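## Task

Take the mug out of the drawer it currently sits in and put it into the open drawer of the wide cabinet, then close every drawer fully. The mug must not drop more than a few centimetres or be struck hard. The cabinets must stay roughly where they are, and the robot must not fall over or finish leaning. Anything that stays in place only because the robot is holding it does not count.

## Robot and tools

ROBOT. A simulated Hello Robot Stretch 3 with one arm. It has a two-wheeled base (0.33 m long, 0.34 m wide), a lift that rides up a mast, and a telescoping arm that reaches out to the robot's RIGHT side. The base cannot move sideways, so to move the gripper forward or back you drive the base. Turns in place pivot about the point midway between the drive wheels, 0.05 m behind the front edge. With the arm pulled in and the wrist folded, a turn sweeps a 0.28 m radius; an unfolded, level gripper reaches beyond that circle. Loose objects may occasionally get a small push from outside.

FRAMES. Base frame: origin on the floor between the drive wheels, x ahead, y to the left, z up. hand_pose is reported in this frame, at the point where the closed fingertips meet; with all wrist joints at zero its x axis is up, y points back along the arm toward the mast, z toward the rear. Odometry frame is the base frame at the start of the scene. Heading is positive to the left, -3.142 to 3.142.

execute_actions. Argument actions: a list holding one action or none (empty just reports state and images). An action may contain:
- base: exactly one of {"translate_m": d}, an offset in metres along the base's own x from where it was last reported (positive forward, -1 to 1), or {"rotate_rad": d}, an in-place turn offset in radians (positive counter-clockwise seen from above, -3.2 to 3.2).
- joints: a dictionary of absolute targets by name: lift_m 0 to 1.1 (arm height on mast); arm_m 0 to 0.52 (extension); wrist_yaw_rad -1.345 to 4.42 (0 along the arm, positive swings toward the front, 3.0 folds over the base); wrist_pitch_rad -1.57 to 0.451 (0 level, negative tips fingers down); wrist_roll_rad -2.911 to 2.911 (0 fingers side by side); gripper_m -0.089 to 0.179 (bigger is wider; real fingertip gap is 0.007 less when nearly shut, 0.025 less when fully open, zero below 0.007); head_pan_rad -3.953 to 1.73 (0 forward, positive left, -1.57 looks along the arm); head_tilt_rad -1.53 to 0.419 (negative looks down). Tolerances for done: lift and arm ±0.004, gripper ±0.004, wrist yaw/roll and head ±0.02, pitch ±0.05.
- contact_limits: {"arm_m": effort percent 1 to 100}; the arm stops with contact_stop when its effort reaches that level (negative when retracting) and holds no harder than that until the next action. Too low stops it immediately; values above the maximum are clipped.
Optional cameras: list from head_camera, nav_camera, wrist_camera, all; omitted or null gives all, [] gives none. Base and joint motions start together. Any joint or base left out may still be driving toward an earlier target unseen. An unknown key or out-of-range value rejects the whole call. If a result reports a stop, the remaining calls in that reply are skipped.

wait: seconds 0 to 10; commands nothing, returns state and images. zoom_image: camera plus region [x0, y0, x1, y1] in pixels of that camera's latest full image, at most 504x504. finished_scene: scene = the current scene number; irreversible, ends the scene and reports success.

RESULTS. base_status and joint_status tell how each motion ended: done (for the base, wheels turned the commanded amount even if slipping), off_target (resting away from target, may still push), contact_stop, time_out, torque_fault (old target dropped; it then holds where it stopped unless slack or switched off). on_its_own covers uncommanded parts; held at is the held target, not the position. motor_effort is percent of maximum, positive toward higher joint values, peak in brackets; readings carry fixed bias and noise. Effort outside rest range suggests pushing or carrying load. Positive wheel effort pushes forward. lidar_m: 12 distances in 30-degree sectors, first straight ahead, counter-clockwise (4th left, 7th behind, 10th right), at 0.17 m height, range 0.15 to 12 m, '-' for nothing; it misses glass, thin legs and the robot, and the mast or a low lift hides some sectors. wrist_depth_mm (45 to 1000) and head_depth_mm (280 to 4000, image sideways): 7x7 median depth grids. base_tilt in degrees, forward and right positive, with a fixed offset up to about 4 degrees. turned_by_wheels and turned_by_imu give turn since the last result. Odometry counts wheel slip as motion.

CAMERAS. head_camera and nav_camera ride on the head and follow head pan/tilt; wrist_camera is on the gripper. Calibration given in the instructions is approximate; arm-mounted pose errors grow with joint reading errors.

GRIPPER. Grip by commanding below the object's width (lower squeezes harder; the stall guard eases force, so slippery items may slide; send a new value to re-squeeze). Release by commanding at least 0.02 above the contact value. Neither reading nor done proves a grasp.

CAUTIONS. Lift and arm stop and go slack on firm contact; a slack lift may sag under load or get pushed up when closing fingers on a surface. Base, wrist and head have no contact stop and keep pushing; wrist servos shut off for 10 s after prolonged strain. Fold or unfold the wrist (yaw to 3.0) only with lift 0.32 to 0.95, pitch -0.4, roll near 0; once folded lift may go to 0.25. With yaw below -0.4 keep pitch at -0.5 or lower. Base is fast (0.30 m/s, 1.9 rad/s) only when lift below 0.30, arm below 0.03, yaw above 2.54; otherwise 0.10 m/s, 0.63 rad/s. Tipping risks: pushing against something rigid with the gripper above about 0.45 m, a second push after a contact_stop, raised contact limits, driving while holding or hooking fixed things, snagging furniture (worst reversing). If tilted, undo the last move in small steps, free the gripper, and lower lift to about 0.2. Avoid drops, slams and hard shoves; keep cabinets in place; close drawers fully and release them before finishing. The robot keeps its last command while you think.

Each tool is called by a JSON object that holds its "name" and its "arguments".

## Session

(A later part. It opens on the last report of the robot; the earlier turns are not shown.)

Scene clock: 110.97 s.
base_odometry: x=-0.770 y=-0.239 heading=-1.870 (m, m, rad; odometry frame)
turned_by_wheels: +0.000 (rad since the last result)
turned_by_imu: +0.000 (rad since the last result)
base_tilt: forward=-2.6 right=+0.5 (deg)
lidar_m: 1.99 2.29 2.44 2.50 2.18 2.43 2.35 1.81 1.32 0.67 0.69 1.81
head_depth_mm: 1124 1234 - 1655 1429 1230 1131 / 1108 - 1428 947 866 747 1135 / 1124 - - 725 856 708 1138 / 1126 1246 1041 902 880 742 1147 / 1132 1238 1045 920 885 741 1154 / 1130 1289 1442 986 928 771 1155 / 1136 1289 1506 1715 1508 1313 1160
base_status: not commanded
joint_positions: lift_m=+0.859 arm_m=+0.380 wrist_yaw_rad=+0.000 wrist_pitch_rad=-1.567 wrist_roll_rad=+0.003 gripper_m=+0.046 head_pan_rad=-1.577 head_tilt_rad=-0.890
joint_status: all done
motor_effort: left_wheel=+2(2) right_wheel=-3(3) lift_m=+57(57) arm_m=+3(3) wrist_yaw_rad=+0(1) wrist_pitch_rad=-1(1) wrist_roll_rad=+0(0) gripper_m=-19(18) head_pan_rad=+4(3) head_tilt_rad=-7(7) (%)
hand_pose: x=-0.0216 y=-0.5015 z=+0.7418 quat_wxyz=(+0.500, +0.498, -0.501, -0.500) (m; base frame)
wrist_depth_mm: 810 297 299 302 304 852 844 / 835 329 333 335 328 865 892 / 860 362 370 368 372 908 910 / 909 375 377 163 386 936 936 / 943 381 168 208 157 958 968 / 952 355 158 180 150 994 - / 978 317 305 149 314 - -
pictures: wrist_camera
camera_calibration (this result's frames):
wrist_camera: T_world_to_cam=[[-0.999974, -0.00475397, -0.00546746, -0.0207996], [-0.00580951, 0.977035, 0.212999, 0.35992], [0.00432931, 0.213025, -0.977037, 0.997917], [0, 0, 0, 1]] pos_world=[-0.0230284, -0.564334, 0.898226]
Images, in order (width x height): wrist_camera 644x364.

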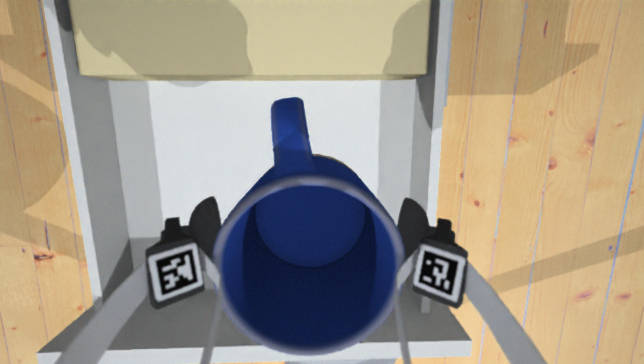

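{"name": "execute_actions", "arguments": {"actions": [{"base": {"rotate_rad": 2.30}, "joints": {"arm_m": 0.0, "head_pan_rad": 0.0, "head_tilt_rad": -0.5}}], "cameras": ["nav_camera"]}}

{"name": "execute_actions", "arguments": {"actions": [{"base": {"translate_m": 1.0}}], "cameras": []}}

{"name": "execute_actions", "arguments": {"actions": [{"base": {"translate_m": 0.74}}], "cameras": ["nav_camera"]}}

{"name": "execute_actions", "arguments": {"actions": [{"base": {"rotate_rad": 0.79}, "joints": {"head_pan_rad": -1.57, "head_tilt_rad": -0.9}}]}}

Scene clock: 149.70 s.
base_odometry: x=-0.770 y=-0.239 heading=+0.430 (m, m, rad; odometry frame)
turned_by_wheels: +2.300 (rad since the last result)
turned_by_imu: +2.338 (rad since the last result)
base_tilt: forward=-2.6 right=+0.4 (deg)
lidar_m: 2.25 2.35 2.34 1.52 0.67 0.67 1.44 2.19 2.00 2.29 2.50 2.13
head_depth_mm: 2324 2378 2092 1899 2117 1660 1372 / 2506 2551 2230 2091 2121 1668 1370 / 2692 2848 2394 2533 2136 1679 1384 / 2830 3034 3223 2799 2173 1686 1383 / 2617 2787 2943 3004 2167 1696 1394 / 2421 2560 2693 2796 2199 1710 1401 / 2225 2374 2484 2608 2199 1714 1413
base_status: done
joint_positions: lift_m=+0.859 arm_m=+0.000 wrist_yaw_rad=+0.000 wrist_pitch_rad=-1.567 wrist_roll_rad=+0.003 gripper_m=+0.046 head_pan_rad=-0.007 head_tilt_rad=-0.507
joint_status: all done
motor_effort: left_wheel=-2(5) right_wheel=+5(12) lift_m=+57(57) arm_m=-3(2) wrist_yaw_rad=+0(0) wrist_pitch_rad=-1(1) wrist_roll_rad=+0(0) gripper_m=-19(18) head_pan_rad=+4(53) head_tilt_rad=+5(41) (%)
hand_pose: x=-0.0216 y=-0.1221 z=+0.7418 quat_wxyz=(+0.500, +0.498, -0.501, -0.500) (m; base frame)
wrist_depth_mm: 807 832 836 831 854 853 851 / 853 851 855 862 862 888 897 / 879 879 883 138 907 905 923 / 898 891 904 149 943 930 938 / 930 930 168 208 157 966 984 / 980 952 158 181 150 996 - / 994 - - 147 - 880 399
pictures: nav_camera (sideways: a quarter turn counterclockwise sets it upright)
camera_calibration (this result's frames):
nav_camera: T_world_to_cam=[[0.439519, -0.00166776, 0.898232, -1.13038], [0.00120421, -0.999996, -0.00244594, 0.0552938], [0.898232, 0.0021567, -0.439515, 0.523127], [0, 0, 0, 1]] pos_world=[0.0268696, 0.0522801, 1.2454]
Images, in order (width x height): nav_camera 672x504.

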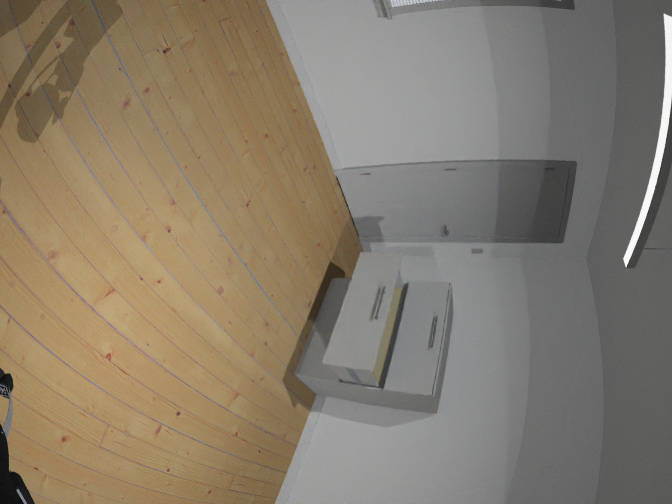

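Scene clock: 161.00 s.
base_odometry: x=+0.139 y=+0.177 heading=+0.430 (m, m, rad; odometry frame)
turned_by_wheels: +0.000 (rad since the last result)
turned_by_imu: -0.002 (rad since the last result)
base_tilt: forward=-2.7 right=+0.4 (deg)
lidar_m: 1.41 1.67 1.67 1.89 2.02 1.51 1.60 2.68 2.52 2.08 1.76 1.26
head_depth_mm: 1626 1708 1324 1438 1116 1231 1371 / 1749 1852 1409 1567 1206 1613 1372 / 1889 2025 2193 1623 1335 1683 1383 / 2000 2147 2312 2427 1920 1692 1389 / 1856 1970 2102 2236 2170 1701 1395 / 1707 1799 1917 2036 2102 1711 1396 / 1582 1664 1748 1858 1965 1708 1406
base_status: done
joint_positions: lift_m=+0.859 arm_m=+0.000 wrist_yaw_rad=+0.000 wrist_pitch_rad=-1.567 wrist_roll_rad=+0.003 gripper_m=+0.046 head_pan_rad=-0.007 head_tilt_rad=-0.507
joint_status: not commanded
motor_effort: left_wheel=-2(3) right_wheel=+4(11) lift_m=+57(57) arm_m=-2(2) wrist_yaw_rad=+0(0) wrist_pitch_rad=-1(1) wrist_roll_rad=+0(0) gripper_m=-19(19) head_pan_rad=+4(3) head_tilt_rad=+5(6) (%)
hand_pose: x=-0.0216 y=-0.1221 z=+0.7418 quat_wxyz=(+0.500, +0.498, -0.501, -0.500) (m; base frame)
wrist_depth_mm: 814 815 826 833 841 847 851 / 849 853 854 859 874 874 889 / 861 877 884 138 901 913 929 / 903 900 921 149 922 926 948 / 924 943 168 209 157 975 995 / 951 974 158 180 150 - - / 987 - - 148 - - -
pictures: none
No camera images: the call's "cameras" was empty. Leave "cameras" out to get every camera's image.

Scene clock: 169.70 s.
base_odometry: x=+0.812 y=+0.485 heading=+0.429 (m, m, rad; odometry frame)
turned_by_wheels: +0.000 (rad since the last result)
turned_by_imu: -0.002 (rad since the last result)
base_tilt: forward=-2.6 right=+0.4 (deg)
lidar_m: 0.79 1.14 1.17 1.32 2.16 2.22 2.23 3.31 2.65 0.84 0.71 0.70
head_depth_mm: 1107 1172 1212 761 820 947 962 / 1184 1266 1357 848 925 975 966 / 1281 1372 1482 1616 1774 1679 793 / 1385 1484 1602 1729 1873 1691 725 / 1302 1374 1442 1556 1668 1692 1402 / 1183 1247 1329 1407 1497 1588 1398 / 1098 1149 1218 1281 1364 1453 1408
base_status: done
joint_positions: lift_m=+0.859 arm_m=+0.000 wrist_yaw_rad=+0.000 wrist_pitch_rad=-1.567 wrist_roll_rad=+0.003 gripper_m=+0.046 head_pan_rad=-0.007 head_tilt_rad=-0.507
joint_status: not commanded
motor_effort: left_wheel=-2(2) right_wheel=+4(10) lift_m=+57(57) arm_m=-2(2) wrist_yaw_rad=-1(1) wrist_pitch_rad=-1(1) wrist_roll_rad=+0(0) gripper_m=-18(19) head_pan_rad=+4(4) head_tilt_rad=+5(5) (%)
hand_pose: x=-0.0216 y=-0.1221 z=+0.7418 quat_wxyz=(+0.500, +0.498, -0.501, -0.500) (m; base frame)
wrist_depth_mm: 336 445 828 830 834 865 875 / 388 847 856 872 879 867 872 / 459 877 888 138 894 908 912 / 892 901 883 149 923 932 944 / 926 917 168 208 157 979 977 / 947 987 158 181 150 - - / 988 - - 147 - - -
pictures: nav_camera (sideways: a quarter turn counterclockwise sets it upright)
camera_calibration (this result's frames):
nav_camera: T_world_to_cam=[[0.439382, -0.00166693, 0.898299, -1.13047], [0.00120425, -0.999996, -0.00244468, 0.0552921], [0.8983, 0.00215593, -0.439378, 0.522947], [0, 0, 0, 1]] pos_world=[0.0268783, 0.0522801, 1.24541]
Images, in order (width x height): nav_camera 672x504.

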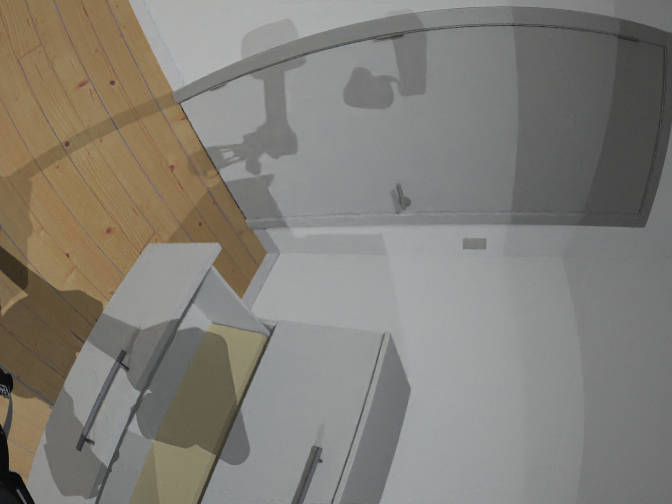

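Scene clock: 171.90 s.
base_odometry: x=+0.812 y=+0.485 heading=+1.219 (m, m, rad; odometry frame)
turned_by_wheels: +0.790 (rad since the last result)
turned_by_imu: +0.803 (rad since the last result)
base_tilt: forward=-2.6 right=+0.4 (deg)
lidar_m: 1.14 1.20 1.59 2.57 2.39 3.31 2.91 1.78 0.74 0.70 0.72 1.21
head_depth_mm: 669 696 814 1034 1059 - - / 680 680 808 1026 1048 - - / 690 678 807 1023 1047 - - / 699 676 803 1016 1032 798 1167 / 709 688 799 1008 1039 796 1154 / 719 685 800 1010 1047 785 1158 / 730 682 795 1002 1050 782 1165
base_status: done
joint_positions: lift_m=+0.859 arm_m=+0.000 wrist_yaw_rad=+0.000 wrist_pitch_rad=-1.567 wrist_roll_rad=+0.003 gripper_m=+0.046 head_pan_rad=-1.563 head_tilt_rad=-0.889
joint_status: all done
motor_effort: left_wheel=-2(5) right_wheel=+5(12) lift_m=+57(57) arm_m=-2(2) wrist_yaw_rad=+0(0) wrist_pitch_rad=-1(1) wrist_roll_rad=+0(0) gripper_m=-19(19) head_pan_rad=-5(53) head_tilt_rad=-7(43) (%)
hand_pose: x=-0.0216 y=-0.1221 z=+0.7418 quat_wxyz=(+0.500, +0.498, -0.501, -0.500) (m; base frame)
wrist_depth_mm: 829 823 840 848 841 849 862 / 845 842 844 862 878 890 883 / 869 873 881 138 892 897 917 / 900 908 912 149 916 945 940 / 924 936 168 208 157 955 962 / 961 972 158 181 150 - - / 972 995 - 147 - - -
pictures: head_camera (sideways: a quarter turn clockwise sets it upright), nav_camera (sideways: a quarter turn counterclockwise sets it upright), wrist_camera
camera_calibration (this result's frames):
head_camera: T_world_to_cam=[[0.0308827, 0.750062, -0.660646, 0.878369], [0.998108, 0.0120108, 0.0602942, -0.0747046], [0.0531593, -0.661258, -0.748272, 0.92562], [0, 0, 0, 1]] pos_world=[-0.00176841, -0.0458598, 1.27741]
nav_camera: T_world_to_cam=[[0.00729116, -0.742339, 0.669985, -0.830202], [-0.999879, -0.0146433, -0.00534339, 0.0651706], [0.0137774, -0.669864, -0.742356, 0.92249], [0, 0, 0, 1]] pos_world=[0.0585063, 0.00260592, 1.24139]
wrist_camera: T_world_to_cam=[[-0.999974, -0.00479684, -0.00546572, -0.0190023], [-0.00584947, 0.977112, 0.212646, -0.0105816], [0.00432059, 0.212673, -0.977114, 0.917082], [0, 0, 0, 1]] pos_world=[-0.023026, -0.18479, 0.89824]
Images, in order (width x height): head_camera 896x504, nav_camera 672x504, wrist_camera 644x364.

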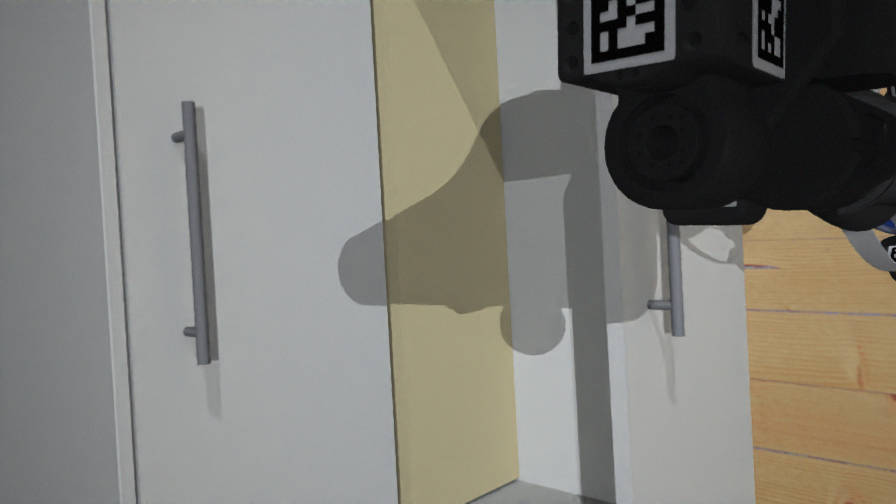

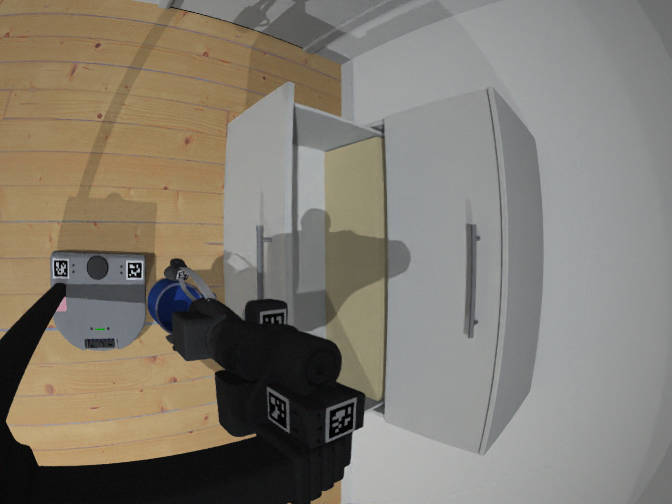

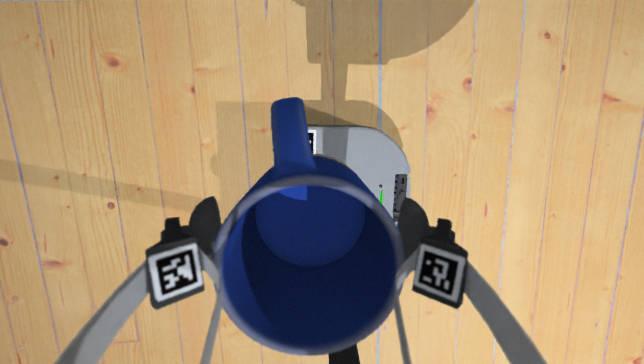

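{"name": "execute_actions", "arguments": {"actions": [{"joints": {"arm_m": 0.39}}]}}

Scene clock: 191.17 s.
base_odometry: x=+0.812 y=+0.485 heading=+1.219 (m, m, rad; odometry frame)
turned_by_wheels: +0.000 (rad since the last result)
turned_by_imu: +0.000 (rad since the last result)
base_tilt: forward=-2.7 right=+0.5 (deg)
lidar_m: 1.14 1.20 1.60 2.57 2.39 3.32 2.90 1.79 0.74 0.70 0.72 1.21
head_depth_mm: 670 - - 1063 852 818 1128 / 710 - 810 1027 1023 813 1141 / 691 - - 732 1010 806 1143 / 697 677 804 989 1036 802 1145 / 708 686 801 1014 1037 795 1152 / 719 684 797 1006 1047 788 1160 / 729 683 795 1004 1047 782 1158
base_status: not commanded
joint_positions: lift_m=+0.859 arm_m=+0.390 wrist_yaw_rad=+0.000 wrist_pitch_rad=-1.567 wrist_roll_rad=+0.003 gripper_m=+0.046 head_pan_rad=-1.563 head_tilt_rad=-0.889
joint_status: all done
motor_effort: left_wheel=-2(2) right_wheel=+5(5) lift_m=+57(57) arm_m=+4(3) wrist_yaw_rad=+0(0) wrist_pitch_rad=-1(1) wrist_roll_rad=+0(0) gripper_m=-19(19) head_pan_rad=-4(4) head_tilt_rad=-7(7) (%)
hand_pose: x=-0.0216 y=-0.5116 z=+0.7418 quat_wxyz=(+0.500, +0.498, -0.501, -0.500) (m; base frame)
wrist_depth_mm: 460 469 473 474 482 482 431 / 477 485 488 487 498 494 435 / 490 494 499 501 515 514 436 / 508 516 516 163 528 527 441 / 515 522 168 209 157 483 426 / 378 400 158 180 150 341 334 / 288 280 257 149 257 263 261
pictures: head_camera (sideways: a quarter turn clockwise sets it upright), nav_camera (sideways: a quarter turn counterclockwise sets it upright), wrist_camera
camera_calibration (this result's frames):
head_camera: T_world_to_cam=[[0.0310858, 0.750133, -0.660556, 0.87825], [0.998112, 0.0117325, 0.0602947, -0.0747053], [0.0529791, -0.661183, -0.748352, 0.925725], [0, 0, 0, 1]] pos_world=[-0.00178089, -0.0458547, 1.27741]
nav_camera: T_world_to_cam=[[0.00709018, -0.742422, 0.669895, -0.830084], [-0.999882, -0.0143711, -0.00534421, 0.0651717], [0.0135948, -0.669779, -0.742436, 0.922595], [0, 0, 0, 1]] pos_world=[0.058507, 0.00259896, 1.24139]
wrist_camera: T_world_to_cam=[[-0.999975, -0.0045015, -0.00546554, -0.0207129], [-0.00556067, 0.977122, 0.212608, 0.370049], [0.00438345, 0.212633, -0.977122, 0.999906], [0, 0, 0, 1]] pos_world=[-0.0230377, -0.574289, 0.898242]
Images, in order (width x height): head_camera 896x504, nav_camera 672x504, wrist_camera 644x364.

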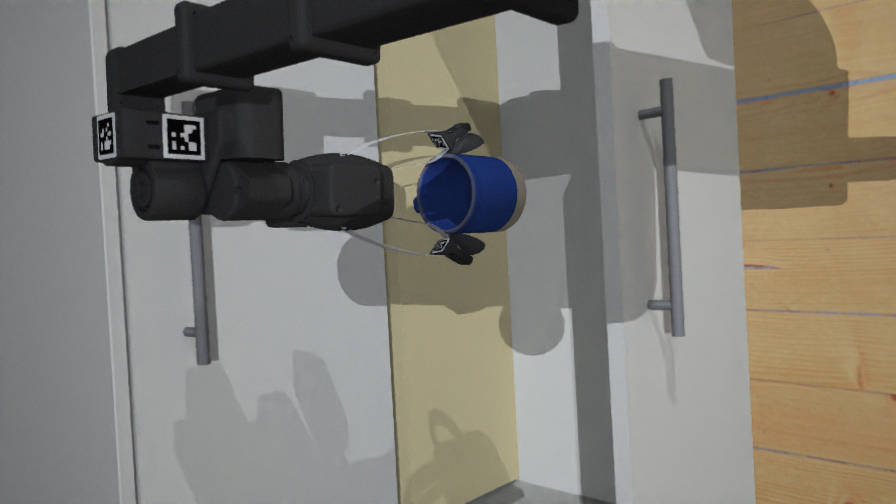

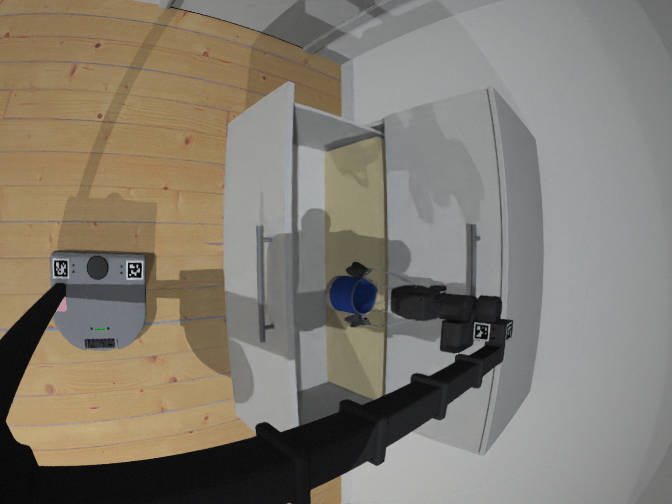

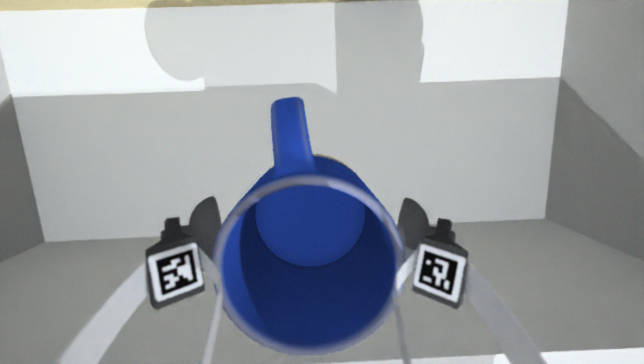

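{"name": "execute_actions", "arguments": {"actions": [{"joints": {"lift_m": 0.60}}]}}

Scene clock: 204.70 s.
base_odometry: x=+0.812 y=+0.485 heading=+1.219 (m, m, rad; odometry frame)
turned_by_wheels: +0.000 (rad since the last result)
turned_by_imu: +0.000 (rad since the last result)
base_tilt: forward=-2.7 right=+0.4 (deg)
lidar_m: 1.14 1.20 1.59 2.57 2.39 3.31 2.90 1.78 0.74 0.70 0.72 1.21
head_depth_mm: 668 696 813 1032 1026 781 - / 679 680 810 - 1022 814 1138 / 686 677 808 - 924 806 1142 / 700 676 806 1021 1036 799 1145 / 709 687 801 1014 1044 795 1150 / 716 684 797 1008 1047 788 1158 / 728 682 792 1002 1048 781 1166
base_status: not commanded
joint_positions: lift_m=+0.600 arm_m=+0.390 wrist_yaw_rad=+0.000 wrist_pitch_rad=-1.567 wrist_roll_rad=+0.003 gripper_m=+0.046 head_pan_rad=-1.563 head_tilt_rad=-0.889
joint_status: all done
motor_effort: left_wheel=-2(2) right_wheel=+5(5) lift_m=+27(49) arm_m=+3(4) wrist_yaw_rad=+0(0) wrist_pitch_rad=-1(1) wrist_roll_rad=+0(0) gripper_m=-19(18) head_pan_rad=-5(4) head_tilt_rad=-7(7) (%)
hand_pose: x=-0.0216 y=-0.5116 z=+0.4828 quat_wxyz=(+0.500, +0.498, -0.501, -0.500) (m; base frame)
wrist_depth_mm: 229 230 231 234 235 237 238 / 236 237 238 240 242 245 246 / 242 244 246 246 250 252 254 / 249 252 253 164 259 262 262 / 259 259 168 208 157 269 272 / 268 268 158 181 150 279 281 / 273 273 257 149 256 263 260
pictures: head_camera (sideways: a quarter turn clockwise sets it upright), nav_camera (sideways: a quarter turn counterclockwise sets it upright), wrist_camera
camera_calibration (this result's frames):
head_camera: T_world_to_cam=[[0.031086, 0.750133, -0.660556, 0.87825], [0.998112, 0.0117323, 0.0602947, -0.0747053], [0.0529789, -0.661183, -0.748352, 0.925725], [0, 0, 0, 1]] pos_world=[-0.0017809, -0.0458547, 1.27741]
nav_camera: T_world_to_cam=[[0.00709, -0.742422, 0.669895, -0.830084], [-0.999882, -0.0143709, -0.00534421, 0.0651717], [0.0135946, -0.669779, -0.742436, 0.922595], [0, 0, 0, 1]] pos_world=[0.058507, 0.00259895, 1.24139]
wrist_camera: T_world_to_cam=[[-0.999975, -0.00450152, -0.00546554, -0.0221289], [-0.00556069, 0.977122, 0.212608, 0.42513], [0.00438344, 0.212633, -0.977122, 0.746766], [0, 0, 0, 1]] pos_world=[-0.0230377, -0.574291, 0.639175]
Images, in order (width x height): head_camera 896x504, nav_camera 672x504, wrist_camera 644x364.

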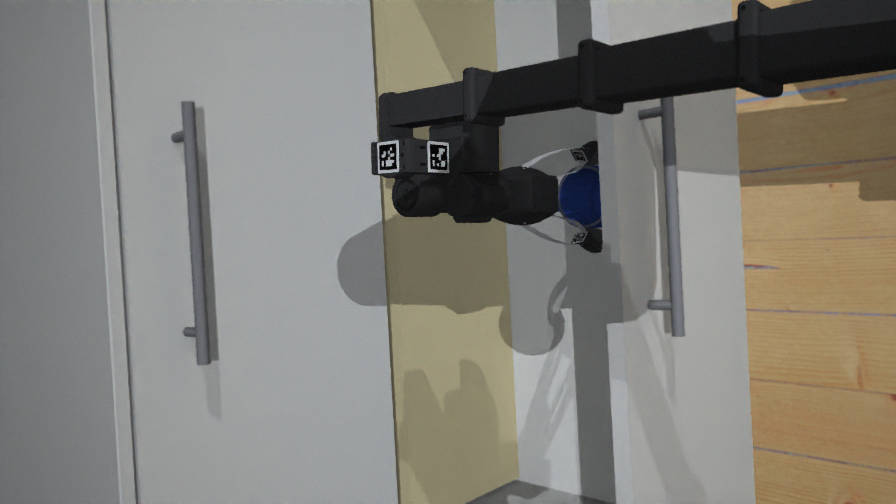

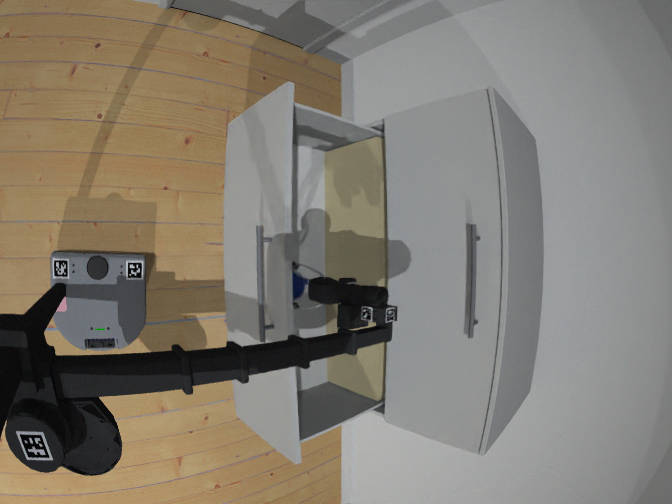

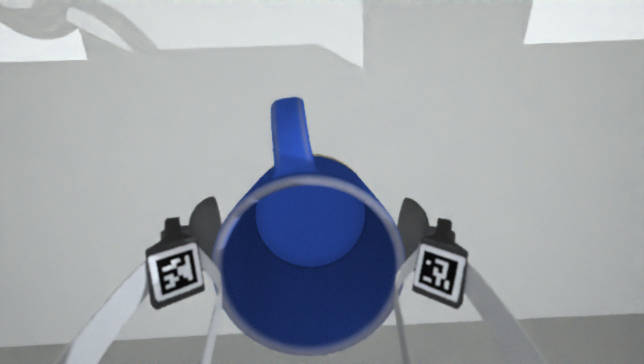

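{"name": "execute_actions", "arguments": {"actions": [{"joints": {"lift_m": 0.562}}], "cameras": ["wrist_camera"]}}

Scene clock: 208.97 s.
base_odometry: x=+0.812 y=+0.485 heading=+1.219 (m, m, rad; odometry frame)
turned_by_wheels: +0.000 (rad since the last result)
turned_by_imu: +0.000 (rad since the last result)
base_tilt: forward=-2.6 right=+0.5 (deg)
lidar_m: 1.14 1.20 1.60 2.57 2.39 3.31 2.91 1.78 0.74 0.70 0.72 1.21
head_depth_mm: 669 695 812 1034 1018 782 - / 679 681 810 983 1011 810 1137 / 687 678 806 - 809 804 1141 / 698 676 804 1021 1037 799 1148 / 708 686 801 1016 1039 794 1150 / 719 684 796 1010 1046 788 1160 / 728 682 796 1003 1050 780 1164
base_status: not commanded
joint_positions: lift_m=+0.562 arm_m=+0.390 wrist_yaw_rad=+0.000 wrist_pitch_rad=-1.567 wrist_roll_rad=+0.003 gripper_m=+0.046 head_pan_rad=-1.563 head_tilt_rad=-0.889
joint_status: all done
motor_effort: left_wheel=-2(2) right_wheel=+5(6) lift_m=+26(28) arm_m=+4(4) wrist_yaw_rad=+0(0) wrist_pitch_rad=-1(1) wrist_roll_rad=+0(0) gripper_m=-19(19) head_pan_rad=-5(3) head_tilt_rad=-7(8) (%)
hand_pose: x=-0.0216 y=-0.5116 z=+0.4448 quat_wxyz=(+0.500, +0.498, -0.501, -0.500) (m; base frame)
wrist_depth_mm: 194 195 196 198 200 201 203 / 200 201 203 204 205 207 208 / 205 207 209 209 213 214 216 / 213 214 214 163 220 221 222 / 219 220 168 208 157 227 231 / 226 227 158 181 150 236 240 / 235 238 239 149 244 244 246
pictures: wrist_camera
camera_calibration (this result's frames):
wrist_camera: T_world_to_cam=[[-0.999975, -0.00450134, -0.00546554, -0.0223365], [-0.00556051, 0.977122, 0.212608, 0.43321], [0.00438348, 0.212633, -0.977122, 0.709638], [0, 0, 0, 1]] pos_world=[-0.0230377, -0.574292, 0.601177]
Images, in order (width x height): wrist_camera 644x364.

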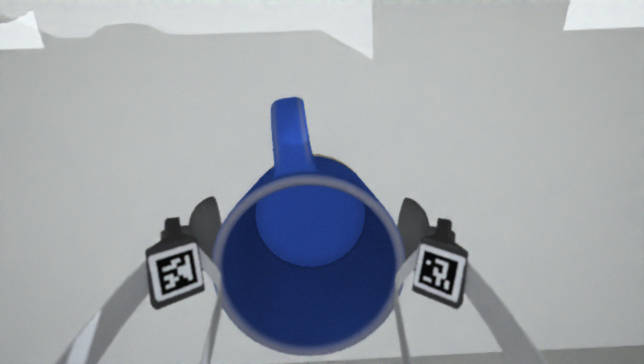

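{"name": "execute_actions", "arguments": {"actions": [{"joints": {"lift_m": 0.556}}], "cameras": []}}

{"name": "execute_actions", "arguments": {"actions": [{"joints": {"gripper_m": 0.13}}], "cameras": ["wrist_camera"]}}

{"name": "execute_actions", "arguments": {"actions": [{"joints": {"lift_m": 0.83}}], "cameras": ["wrist_camera"]}}

Scene clock: 213.93 s.
base_odometry: x=+0.812 y=+0.485 heading=+1.219 (m, m, rad; odometry frame)
turned_by_wheels: +0.000 (rad since the last result)
turned_by_imu: +0.000 (rad since the last result)
base_tilt: forward=-2.6 right=+0.5 (deg)
lidar_m: 1.14 1.20 1.59 2.57 2.39 3.30 2.91 1.78 0.74 0.70 0.72 1.20
head_depth_mm: 670 696 814 1032 1018 798 - / 679 681 811 986 1014 811 1138 / 687 678 808 - 810 807 1144 / 697 676 803 1015 1038 800 1147 / 708 686 800 1015 1041 794 1158 / 717 683 797 1008 1047 788 1158 / 729 681 795 1002 1048 783 1168
base_status: not commanded
joint_positions: lift_m=+0.556 arm_m=+0.390 wrist_yaw_rad=+0.000 wrist_pitch_rad=-1.567 wrist_roll_rad=+0.003 gripper_m=+0.046 head_pan_rad=-1.563 head_tilt_rad=-0.889
joint_status: all done
motor_effort: left_wheel=-2(2) right_wheel=+5(5) lift_m=+27(26) arm_m=+4(3) wrist_yaw_rad=+0(0) wrist_pitch_rad=-1(1) wrist_roll_rad=+0(0) gripper_m=-19(19) head_pan_rad=-5(4) head_tilt_rad=-7(7) (%)
hand_pose: x=-0.0216 y=-0.5116 z=+0.4388 quat_wxyz=(+0.500, +0.498, -0.501, -0.500) (m; base frame)
wrist_depth_mm: 188 190 191 192 193 195 197 / 193 195 197 198 199 201 203 / 200 202 203 203 206 208 209 / 206 209 208 164 213 215 216 / 213 214 168 208 157 222 225 / 221 220 157 181 150 230 232 / 227 232 231 149 236 239 239
pictures: none
No camera images: the call's "cameras" was empty. Leave "cameras" out to get every camera's image.

Scene clock: 215.27 s.
base_odometry: x=+0.812 y=+0.485 heading=+1.219 (m, m, rad; odometry frame)
turned_by_wheels: +0.000 (rad since the last result)
turned_by_imu: +0.000 (rad since the last result)
base_tilt: forward=-2.6 right=+0.5 (deg)
lidar_m: 1.14 1.20 1.60 2.57 2.40 3.32 2.91 1.79 0.74 0.70 0.72 1.20
head_depth_mm: 669 695 814 1034 1017 801 - / 678 681 809 986 1012 810 1141 / 688 677 809 - 809 805 1143 / 697 675 805 1017 1033 801 1153 / 707 687 799 1014 1041 794 1150 / 718 684 797 1005 1048 785 1156 / 729 682 795 1003 1051 782 1162
base_status: not commanded
joint_positions: lift_m=+0.556 arm_m=+0.390 wrist_yaw_rad=+0.000 wrist_pitch_rad=-1.567 wrist_roll_rad=+0.003 gripper_m=+0.130 head_pan_rad=-1.563 head_tilt_rad=-0.889
joint_status: all done
motor_effort: left_wheel=-2(2) right_wheel=+5(6) lift_m=+27(27) arm_m=+4(4) wrist_yaw_rad=-1(0) wrist_pitch_rad=-1(1) wrist_roll_rad=+0(0) gripper_m=+1(81) head_pan_rad=-4(4) head_tilt_rad=-7(7) (%)
hand_pose: x=-0.0216 y=-0.5115 z=+0.4388 quat_wxyz=(+0.500, +0.498, -0.501, -0.500) (m; base frame)
wrist_depth_mm: 188 190 190 193 195 196 196 / 194 195 198 198 200 202 203 / 200 202 202 203 207 208 209 / 207 208 209 142 213 215 216 / 213 212 208 208 218 221 224 / 219 - 166 183 226 231 233 / 229 230 232 150 237 239 241
pictures: wrist_camera
camera_calibration (this result's frames):
wrist_camera: T_world_to_cam=[[-0.999975, -0.00450244, -0.00546594, -0.0223696], [-0.00556206, 0.977103, 0.212693, 0.434417], [0.00438315, 0.212718, -0.977104, 0.703805], [0, 0, 0, 1]] pos_world=[-0.0230377, -0.574284, 0.595171]
Images, in order (width x height): wrist_camera 644x364.

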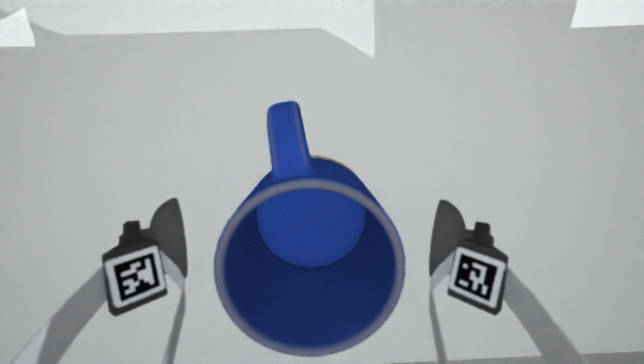

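Scene clock: 218.60 s.
base_odometry: x=+0.812 y=+0.485 heading=+1.219 (m, m, rad; odometry frame)
turned_by_wheels: +0.000 (rad since the last result)
turned_by_imu: +0.000 (rad since the last result)
base_tilt: forward=-2.7 right=+0.4 (deg)
lidar_m: 1.14 1.20 1.59 2.57 2.39 3.31 2.91 1.78 0.74 0.70 0.72 1.20
head_depth_mm: 669 681 - 1079 1021 817 1131 / 678 - 841 1010 1025 812 1138 / 688 - - 1051 1033 804 1140 / 699 675 803 1015 1036 800 1148 / 707 686 800 1013 1040 797 1150 / 719 685 797 1006 1047 789 1158 / 728 682 795 1004 1048 784 1164
base_status: not commanded
joint_positions: lift_m=+0.830 arm_m=+0.390 wrist_yaw_rad=+0.000 wrist_pitch_rad=-1.567 wrist_roll_rad=+0.003 gripper_m=+0.130 head_pan_rad=-1.563 head_tilt_rad=-0.889
joint_status: all done
motor_effort: left_wheel=-2(2) right_wheel=+6(5) lift_m=+54(58) arm_m=+4(4) wrist_yaw_rad=+0(1) wrist_pitch_rad=-1(1) wrist_roll_rad=+0(0) gripper_m=+1(0) head_pan_rad=-4(5) head_tilt_rad=-7(7) (%)
hand_pose: x=-0.0216 y=-0.5115 z=+0.7119 quat_wxyz=(+0.500, +0.498, -0.501, -0.500) (m; base frame)
wrist_depth_mm: 434 442 442 446 451 451 431 / 451 451 455 459 464 474 432 / 463 467 472 470 477 479 439 / 480 480 490 486 494 499 441 / 489 493 502 501 501 494 422 / 385 - 364 354 348 349 335 / 289 281 276 272 268 263 260
pictures: wrist_camera
camera_calibration (this result's frames):
wrist_camera: T_world_to_cam=[[-0.999975, -0.00450261, -0.00546594, -0.0208767], [-0.00556223, 0.977103, 0.212693, 0.376322], [0.00438311, 0.212718, -0.977104, 0.970701], [0, 0, 0, 1]] pos_world=[-0.0230377, -0.574285, 0.86832]
Images, in order (width x height): wrist_camera 644x364.

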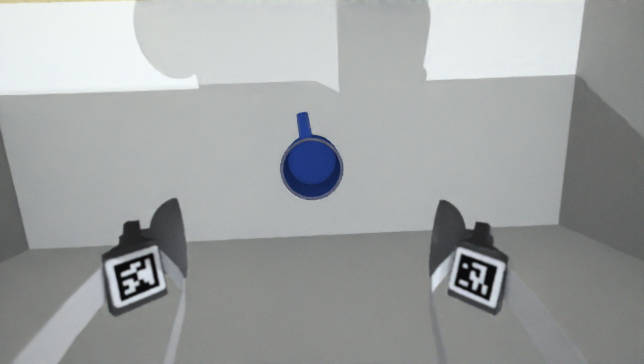

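{"name": "execute_actions", "arguments": {"actions": [{"joints": {"arm_m": 0.0, "gripper_m": 0.0}}], "cameras": []}}

{"name": "execute_actions", "arguments": {"actions": [{"joints": {"lift_m": 0.48}}], "cameras": []}}

{"name": "execute_actions", "arguments": {"actions": [{"joints": {"wrist_pitch_rad": -0.8}}], "cameras": []}}

{"name": "execute_actions", "arguments": {"actions": [{"joints": {"arm_m": 0.36}}], "cameras": ["head_camera", "nav_camera"]}}

Scene clock: 256.97 s.
base_odometry: x=+0.812 y=+0.485 heading=+1.219 (m, m, rad; odometry frame)
turned_by_wheels: +0.000 (rad since the last result)
turned_by_imu: +0.000 (rad since the last result)
base_tilt: forward=-2.7 right=+0.4 (deg)
lidar_m: 1.14 1.20 1.59 2.57 2.39 3.32 2.91 1.78 0.74 0.70 0.72 1.20
head_depth_mm: 668 696 812 1033 1039 - - / 678 681 809 1026 1026 - - / 688 678 807 1025 1025 - - / 699 676 803 1018 1031 799 1151 / 709 688 801 1012 1043 795 1151 / 721 686 796 1006 1049 789 1160 / 728 682 797 1003 1053 784 1168
base_status: not commanded
joint_positions: lift_m=+0.830 arm_m=+0.000 wrist_yaw_rad=+0.000 wrist_pitch_rad=-1.567 wrist_roll_rad=+0.003 gripper_m=+0.000 head_pan_rad=-1.563 head_tilt_rad=-0.889
joint_status: all done
motor_effort: left_wheel=-2(2) right_wheel=+5(5) lift_m=+54(54) arm_m=-2(3) wrist_yaw_rad=-1(1) wrist_pitch_rad=-1(1) wrist_roll_rad=+0(0) gripper_m=-2(81) head_pan_rad=-4(4) head_tilt_rad=-7(7) (%)
hand_pose: x=-0.0216 y=-0.1220 z=+0.7119 quat_wxyz=(+0.500, +0.498, -0.501, -0.500) (m; base frame)
wrist_depth_mm: 800 798 813 808 809 825 839 / 800 820 834 845 843 843 852 / 850 849 850 849 865 885 882 / 864 858 891 - 888 904 919 / 889 887 924 - 930 943 938 / 935 918 939 969 939 968 977 / 963 963 967 981 997 - -
pictures: none
No camera images: the call's "cameras" was empty. Leave "cameras" out to get every camera's image.

Scene clock: 260.97 s.
base_odometry: x=+0.812 y=+0.485 heading=+1.219 (m, m, rad; odometry frame)
turned_by_wheels: +0.000 (rad since the last result)
turned_by_imu: +0.000 (rad since the last result)
base_tilt: forward=-2.7 right=+0.4 (deg)
lidar_m: 1.14 1.20 1.59 2.57 2.39 3.31 2.90 1.78 0.74 0.70 0.72 1.21
head_depth_mm: 670 695 814 1033 1018 818 1143 / 680 682 809 1028 1023 812 1158 / 686 677 806 1023 1027 806 1166 / 700 676 804 1015 1034 801 1147 / 709 686 801 1010 1039 793 1153 / 718 684 798 1007 1047 789 1159 / 728 683 796 1001 1048 783 1160
base_status: not commanded
joint_positions: lift_m=+0.480 arm_m=+0.000 wrist_yaw_rad=+0.000 wrist_pitch_rad=-1.567 wrist_roll_rad=+0.003 gripper_m=+0.000 head_pan_rad=-1.563 head_tilt_rad=-0.889
joint_status: all done
motor_effort: left_wheel=-2(2) right_wheel=+5(5) lift_m=+24(48) arm_m=-2(2) wrist_yaw_rad=+0(0) wrist_pitch_rad=-1(1) wrist_roll_rad=+0(0) gripper_m=-2(2) head_pan_rad=-4(5) head_tilt_rad=-7(7) (%)
hand_pose: x=-0.0216 y=-0.1220 z=+0.3628 quat_wxyz=(+0.500, +0.498, -0.501, -0.500) (m; base frame)
wrist_depth_mm: 471 470 478 482 486 491 501 / 488 490 491 498 501 504 510 / 505 510 508 511 512 523 524 / 519 523 526 - - 539 544 / 537 541 539 - - 555 562 / 554 561 557 - - 578 580 / 573 577 587 - - 604 602
pictures: none
No camera images: the call's "cameras" was empty. Leave "cameras" out to get every camera's image.

Scene clock: 262.17 s.
base_odometry: x=+0.812 y=+0.485 heading=+1.219 (m, m, rad; odometry frame)
turned_by_wheels: +0.000 (rad since the last result)
turned_by_imu: +0.000 (rad since the last result)
base_tilt: forward=-2.7 right=+0.4 (deg)
lidar_m: 1.14 1.20 1.59 2.57 2.39 3.31 2.90 1.78 0.74 0.70 0.72 1.21
head_depth_mm: 669 697 814 1033 1019 819 1139 / 678 679 809 1026 1021 813 1156 / 688 675 805 1024 1029 806 - / 698 673 806 1019 1036 802 1150 / 709 685 802 1018 1041 793 1152 / 720 685 797 1006 1045 789 1155 / 729 682 793 1010 1051 779 1162
base_status: not commanded
joint_positions: lift_m=+0.480 arm_m=+0.000 wrist_yaw_rad=+0.000 wrist_pitch_rad=-0.815 wrist_roll_rad=+0.003 gripper_m=+0.000 head_pan_rad=-1.563 head_tilt_rad=-0.889
joint_status: all done
motor_effort: left_wheel=-2(2) right_wheel=+5(5) lift_m=+24(24) arm_m=-2(2) wrist_yaw_rad=+0(0) wrist_pitch_rad=+7(8) wrist_roll_rad=+0(0) gripper_m=-2(2) head_pan_rad=-4(3) head_tilt_rad=-7(7) (%)
hand_pose: x=-0.0216 y=-0.3034 z=+0.4162 quat_wxyz=(+0.648, +0.280, -0.650, -0.281) (m; base frame)
wrist_depth_mm: 131 132 135 137 140 142 145 / 152 154 157 160 164 168 172 / 180 185 189 194 199 205 211 / 226 231 238 641 654 659 688 / 594 600 601 - 615 628 625 / 551 556 561 548 566 572 575 / 508 511 515 520 513 525 535
pictures: none
No camera images: the call's "cameras" was empty. Leave "cameras" out to get every camera's image.

Scene clock: 266.03 s.
base_odometry: x=+0.812 y=+0.485 heading=+1.220 (m, m, rad; odometry frame)
turned_by_wheels: +0.000 (rad since the last result)
turned_by_imu: -0.006 (rad since the last result)
base_tilt: forward=-2.7 right=+0.4 (deg)
lidar_m: 1.14 1.20 1.59 2.57 2.38 3.32 2.91 1.79 0.74 0.70 0.72 1.21
head_depth_mm: 667 698 815 948 1232 1274 1135 / 678 682 812 923 1244 1278 1138 / 686 679 806 914 1311 1292 1142 / 694 676 805 935 1213 1288 1146 / 707 689 801 907 1202 1298 1151 / 715 685 797 951 1185 1310 1158 / 726 683 795 917 1182 1308 1158
base_status: not commanded
joint_positions: lift_m=+0.480 arm_m=+0.360 wrist_yaw_rad=+0.008 wrist_pitch_rad=-0.825 wrist_roll_rad=+0.003 gripper_m=+0.000 head_pan_rad=-1.564 head_tilt_rad=-0.890
joint_status: all done
motor_effort: left_wheel=+1(4) right_wheel=-5(18) lift_m=+25(25) arm_m=+6(18) wrist_yaw_rad=-7(13) wrist_pitch_rad=+11(23) wrist_roll_rad=+0(0) gripper_m=-3(4) head_pan_rad=-4(4) head_tilt_rad=-5(7) (%)
hand_pose: x=-0.0203 y=-0.6607 z=+0.4146 quat_wxyz=(+0.648, +0.286, -0.647, -0.282) (m; base frame)
wrist_depth_mm: 83 84 85 87 88 90 92 / 97 98 100 102 104 106 109 / 116 118 120 124 127 131 134 / 144 148 153 157 162 168 174 / 192 198 204 - 280 297 313 / 358 322 400 501 470 504 558 / 503 508 513 518 518 520 532
pictures: head_camera (sideways: a quarter turn clockwise sets it upright), nav_camera (sideways: a quarter turn counterclockwise sets it upright)
camera_calibration (this result's frames):
head_camera: T_world_to_cam=[[0.0314729, 0.750838, -0.659736, 0.87718], [0.998118, 0.0111448, 0.0602992, -0.0747111], [0.0526275, -0.660392, -0.749074, 0.926666], [0, 0, 0, 1]] pos_world=[-0.00180505, -0.0458238, 1.27735]
nav_camera: T_world_to_cam=[[0.0067072, -0.743157, 0.669084, -0.829024], [-0.99989, -0.0138425, -0.00535158, 0.0651813], [0.0132388, -0.668974, -0.743168, 0.923549], [0, 0, 0, 1]] pos_world=[0.0585079, 0.00263766, 1.24139]
Images, in order (width x height): head_camera 896x504, nav_camera 672x504.

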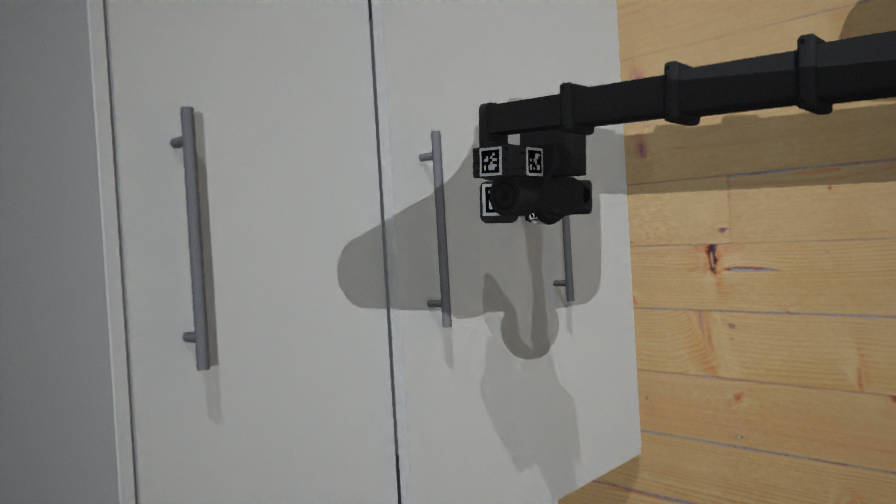

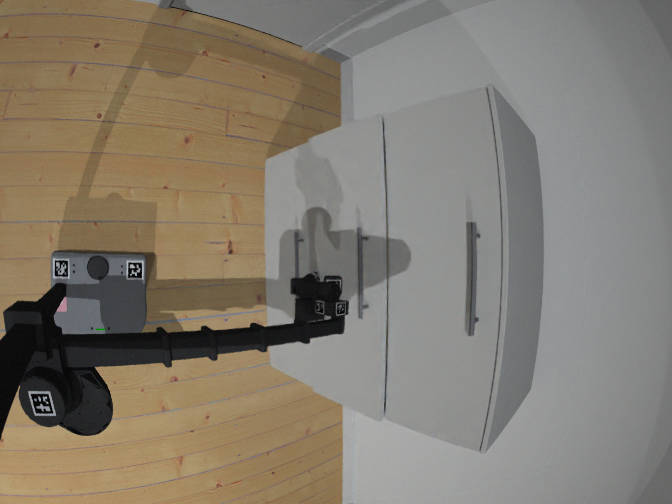

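About 2 cm left. Push a bit more with a contact limit.

{"name": "execute_actions", "arguments": {"actions": [{"joints": {"arm_m": 0.40}, "contact_limits": {"arm_m": 25}}], "cameras": ["head_camera"]}}

Scene clock: 270.23 s.
base_odometry: x=+0.812 y=+0.485 heading=+1.219 (m, m, rad; odometry frame)
turned_by_wheels: +0.000 (rad since the last result)
turned_by_imu: +0.004 (rad since the last result)
base_tilt: forward=-2.9 right=+0.0 (deg)
lidar_m: 1.14 1.20 1.60 2.57 2.39 3.32 2.90 1.79 0.74 0.70 0.72 1.21
head_depth_mm: 688 705 821 987 1234 1276 1143 / 698 704 821 955 1251 1272 1140 / 710 686 817 902 1263 1287 1152 / 718 698 814 971 1213 1297 1152 / 731 684 810 968 1203 1308 1155 / 740 693 805 964 1195 1315 1167 / 755 691 802 961 1189 1318 1175
base_status: not commanded
joint_positions: lift_m=+0.480 arm_m=+0.399 wrist_yaw_rad=+0.009 wrist_pitch_rad=-0.886 wrist_roll_rad=+0.003 gripper_m=+0.000 head_pan_rad=-1.564 head_tilt_rad=-0.890
joint_status: all done
on_its_own: arm_m is at rest, and its effort (+18) is outside its rest range (-14 to +14); wrist_pitch_rad is at rest, and its effort (+39) is outside its rest range (-20 to +32)
motor_effort: left_wheel=+0(3) right_wheel=+0(7) lift_m=+25(25) arm_m=+18(18) wrist_yaw_rad=-8(10) wrist_pitch_rad=+39(39) wrist_roll_rad=+0(0) gripper_m=-3(4) head_pan_rad=-4(4) head_tilt_rad=-6(6) (%)
contact_limits: arm_m 25 (drawing in: default 23, maximum 38; extending or still: default 33, maximum 54)
hand_pose: x=-0.0203 y=-0.6868 z=+0.4054 quat_wxyz=(+0.639, +0.306, -0.638, -0.301) (m; base frame)
wrist_depth_mm: - 76 77 79 80 81 83 / 90 90 92 94 96 98 100 / 109 111 113 116 119 121 125 / 140 143 147 151 156 162 167 / 194 202 202 - 229 239 252 / 322 264 314 317 377 468 548 / 505 510 511 518 519 522 525
pictures: head_camera (sideways: a quarter turn clockwise sets it upright)
camera_calibration (this result's frames):
head_camera: T_world_to_cam=[[0.0314711, 0.75084, -0.659734, 0.877177], [0.998118, 0.011147, 0.0602992, -0.0747111], [0.0526291, -0.660391, -0.749076, 0.926668], [0, 0, 0, 1]] pos_world=[-0.00180495, -0.0458238, 1.27735]
Images, in order (width x height): head_camera 896x504.

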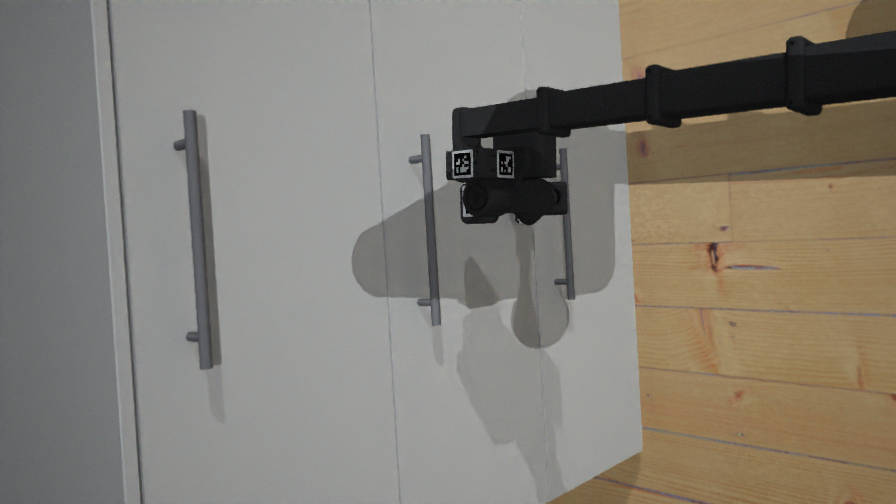

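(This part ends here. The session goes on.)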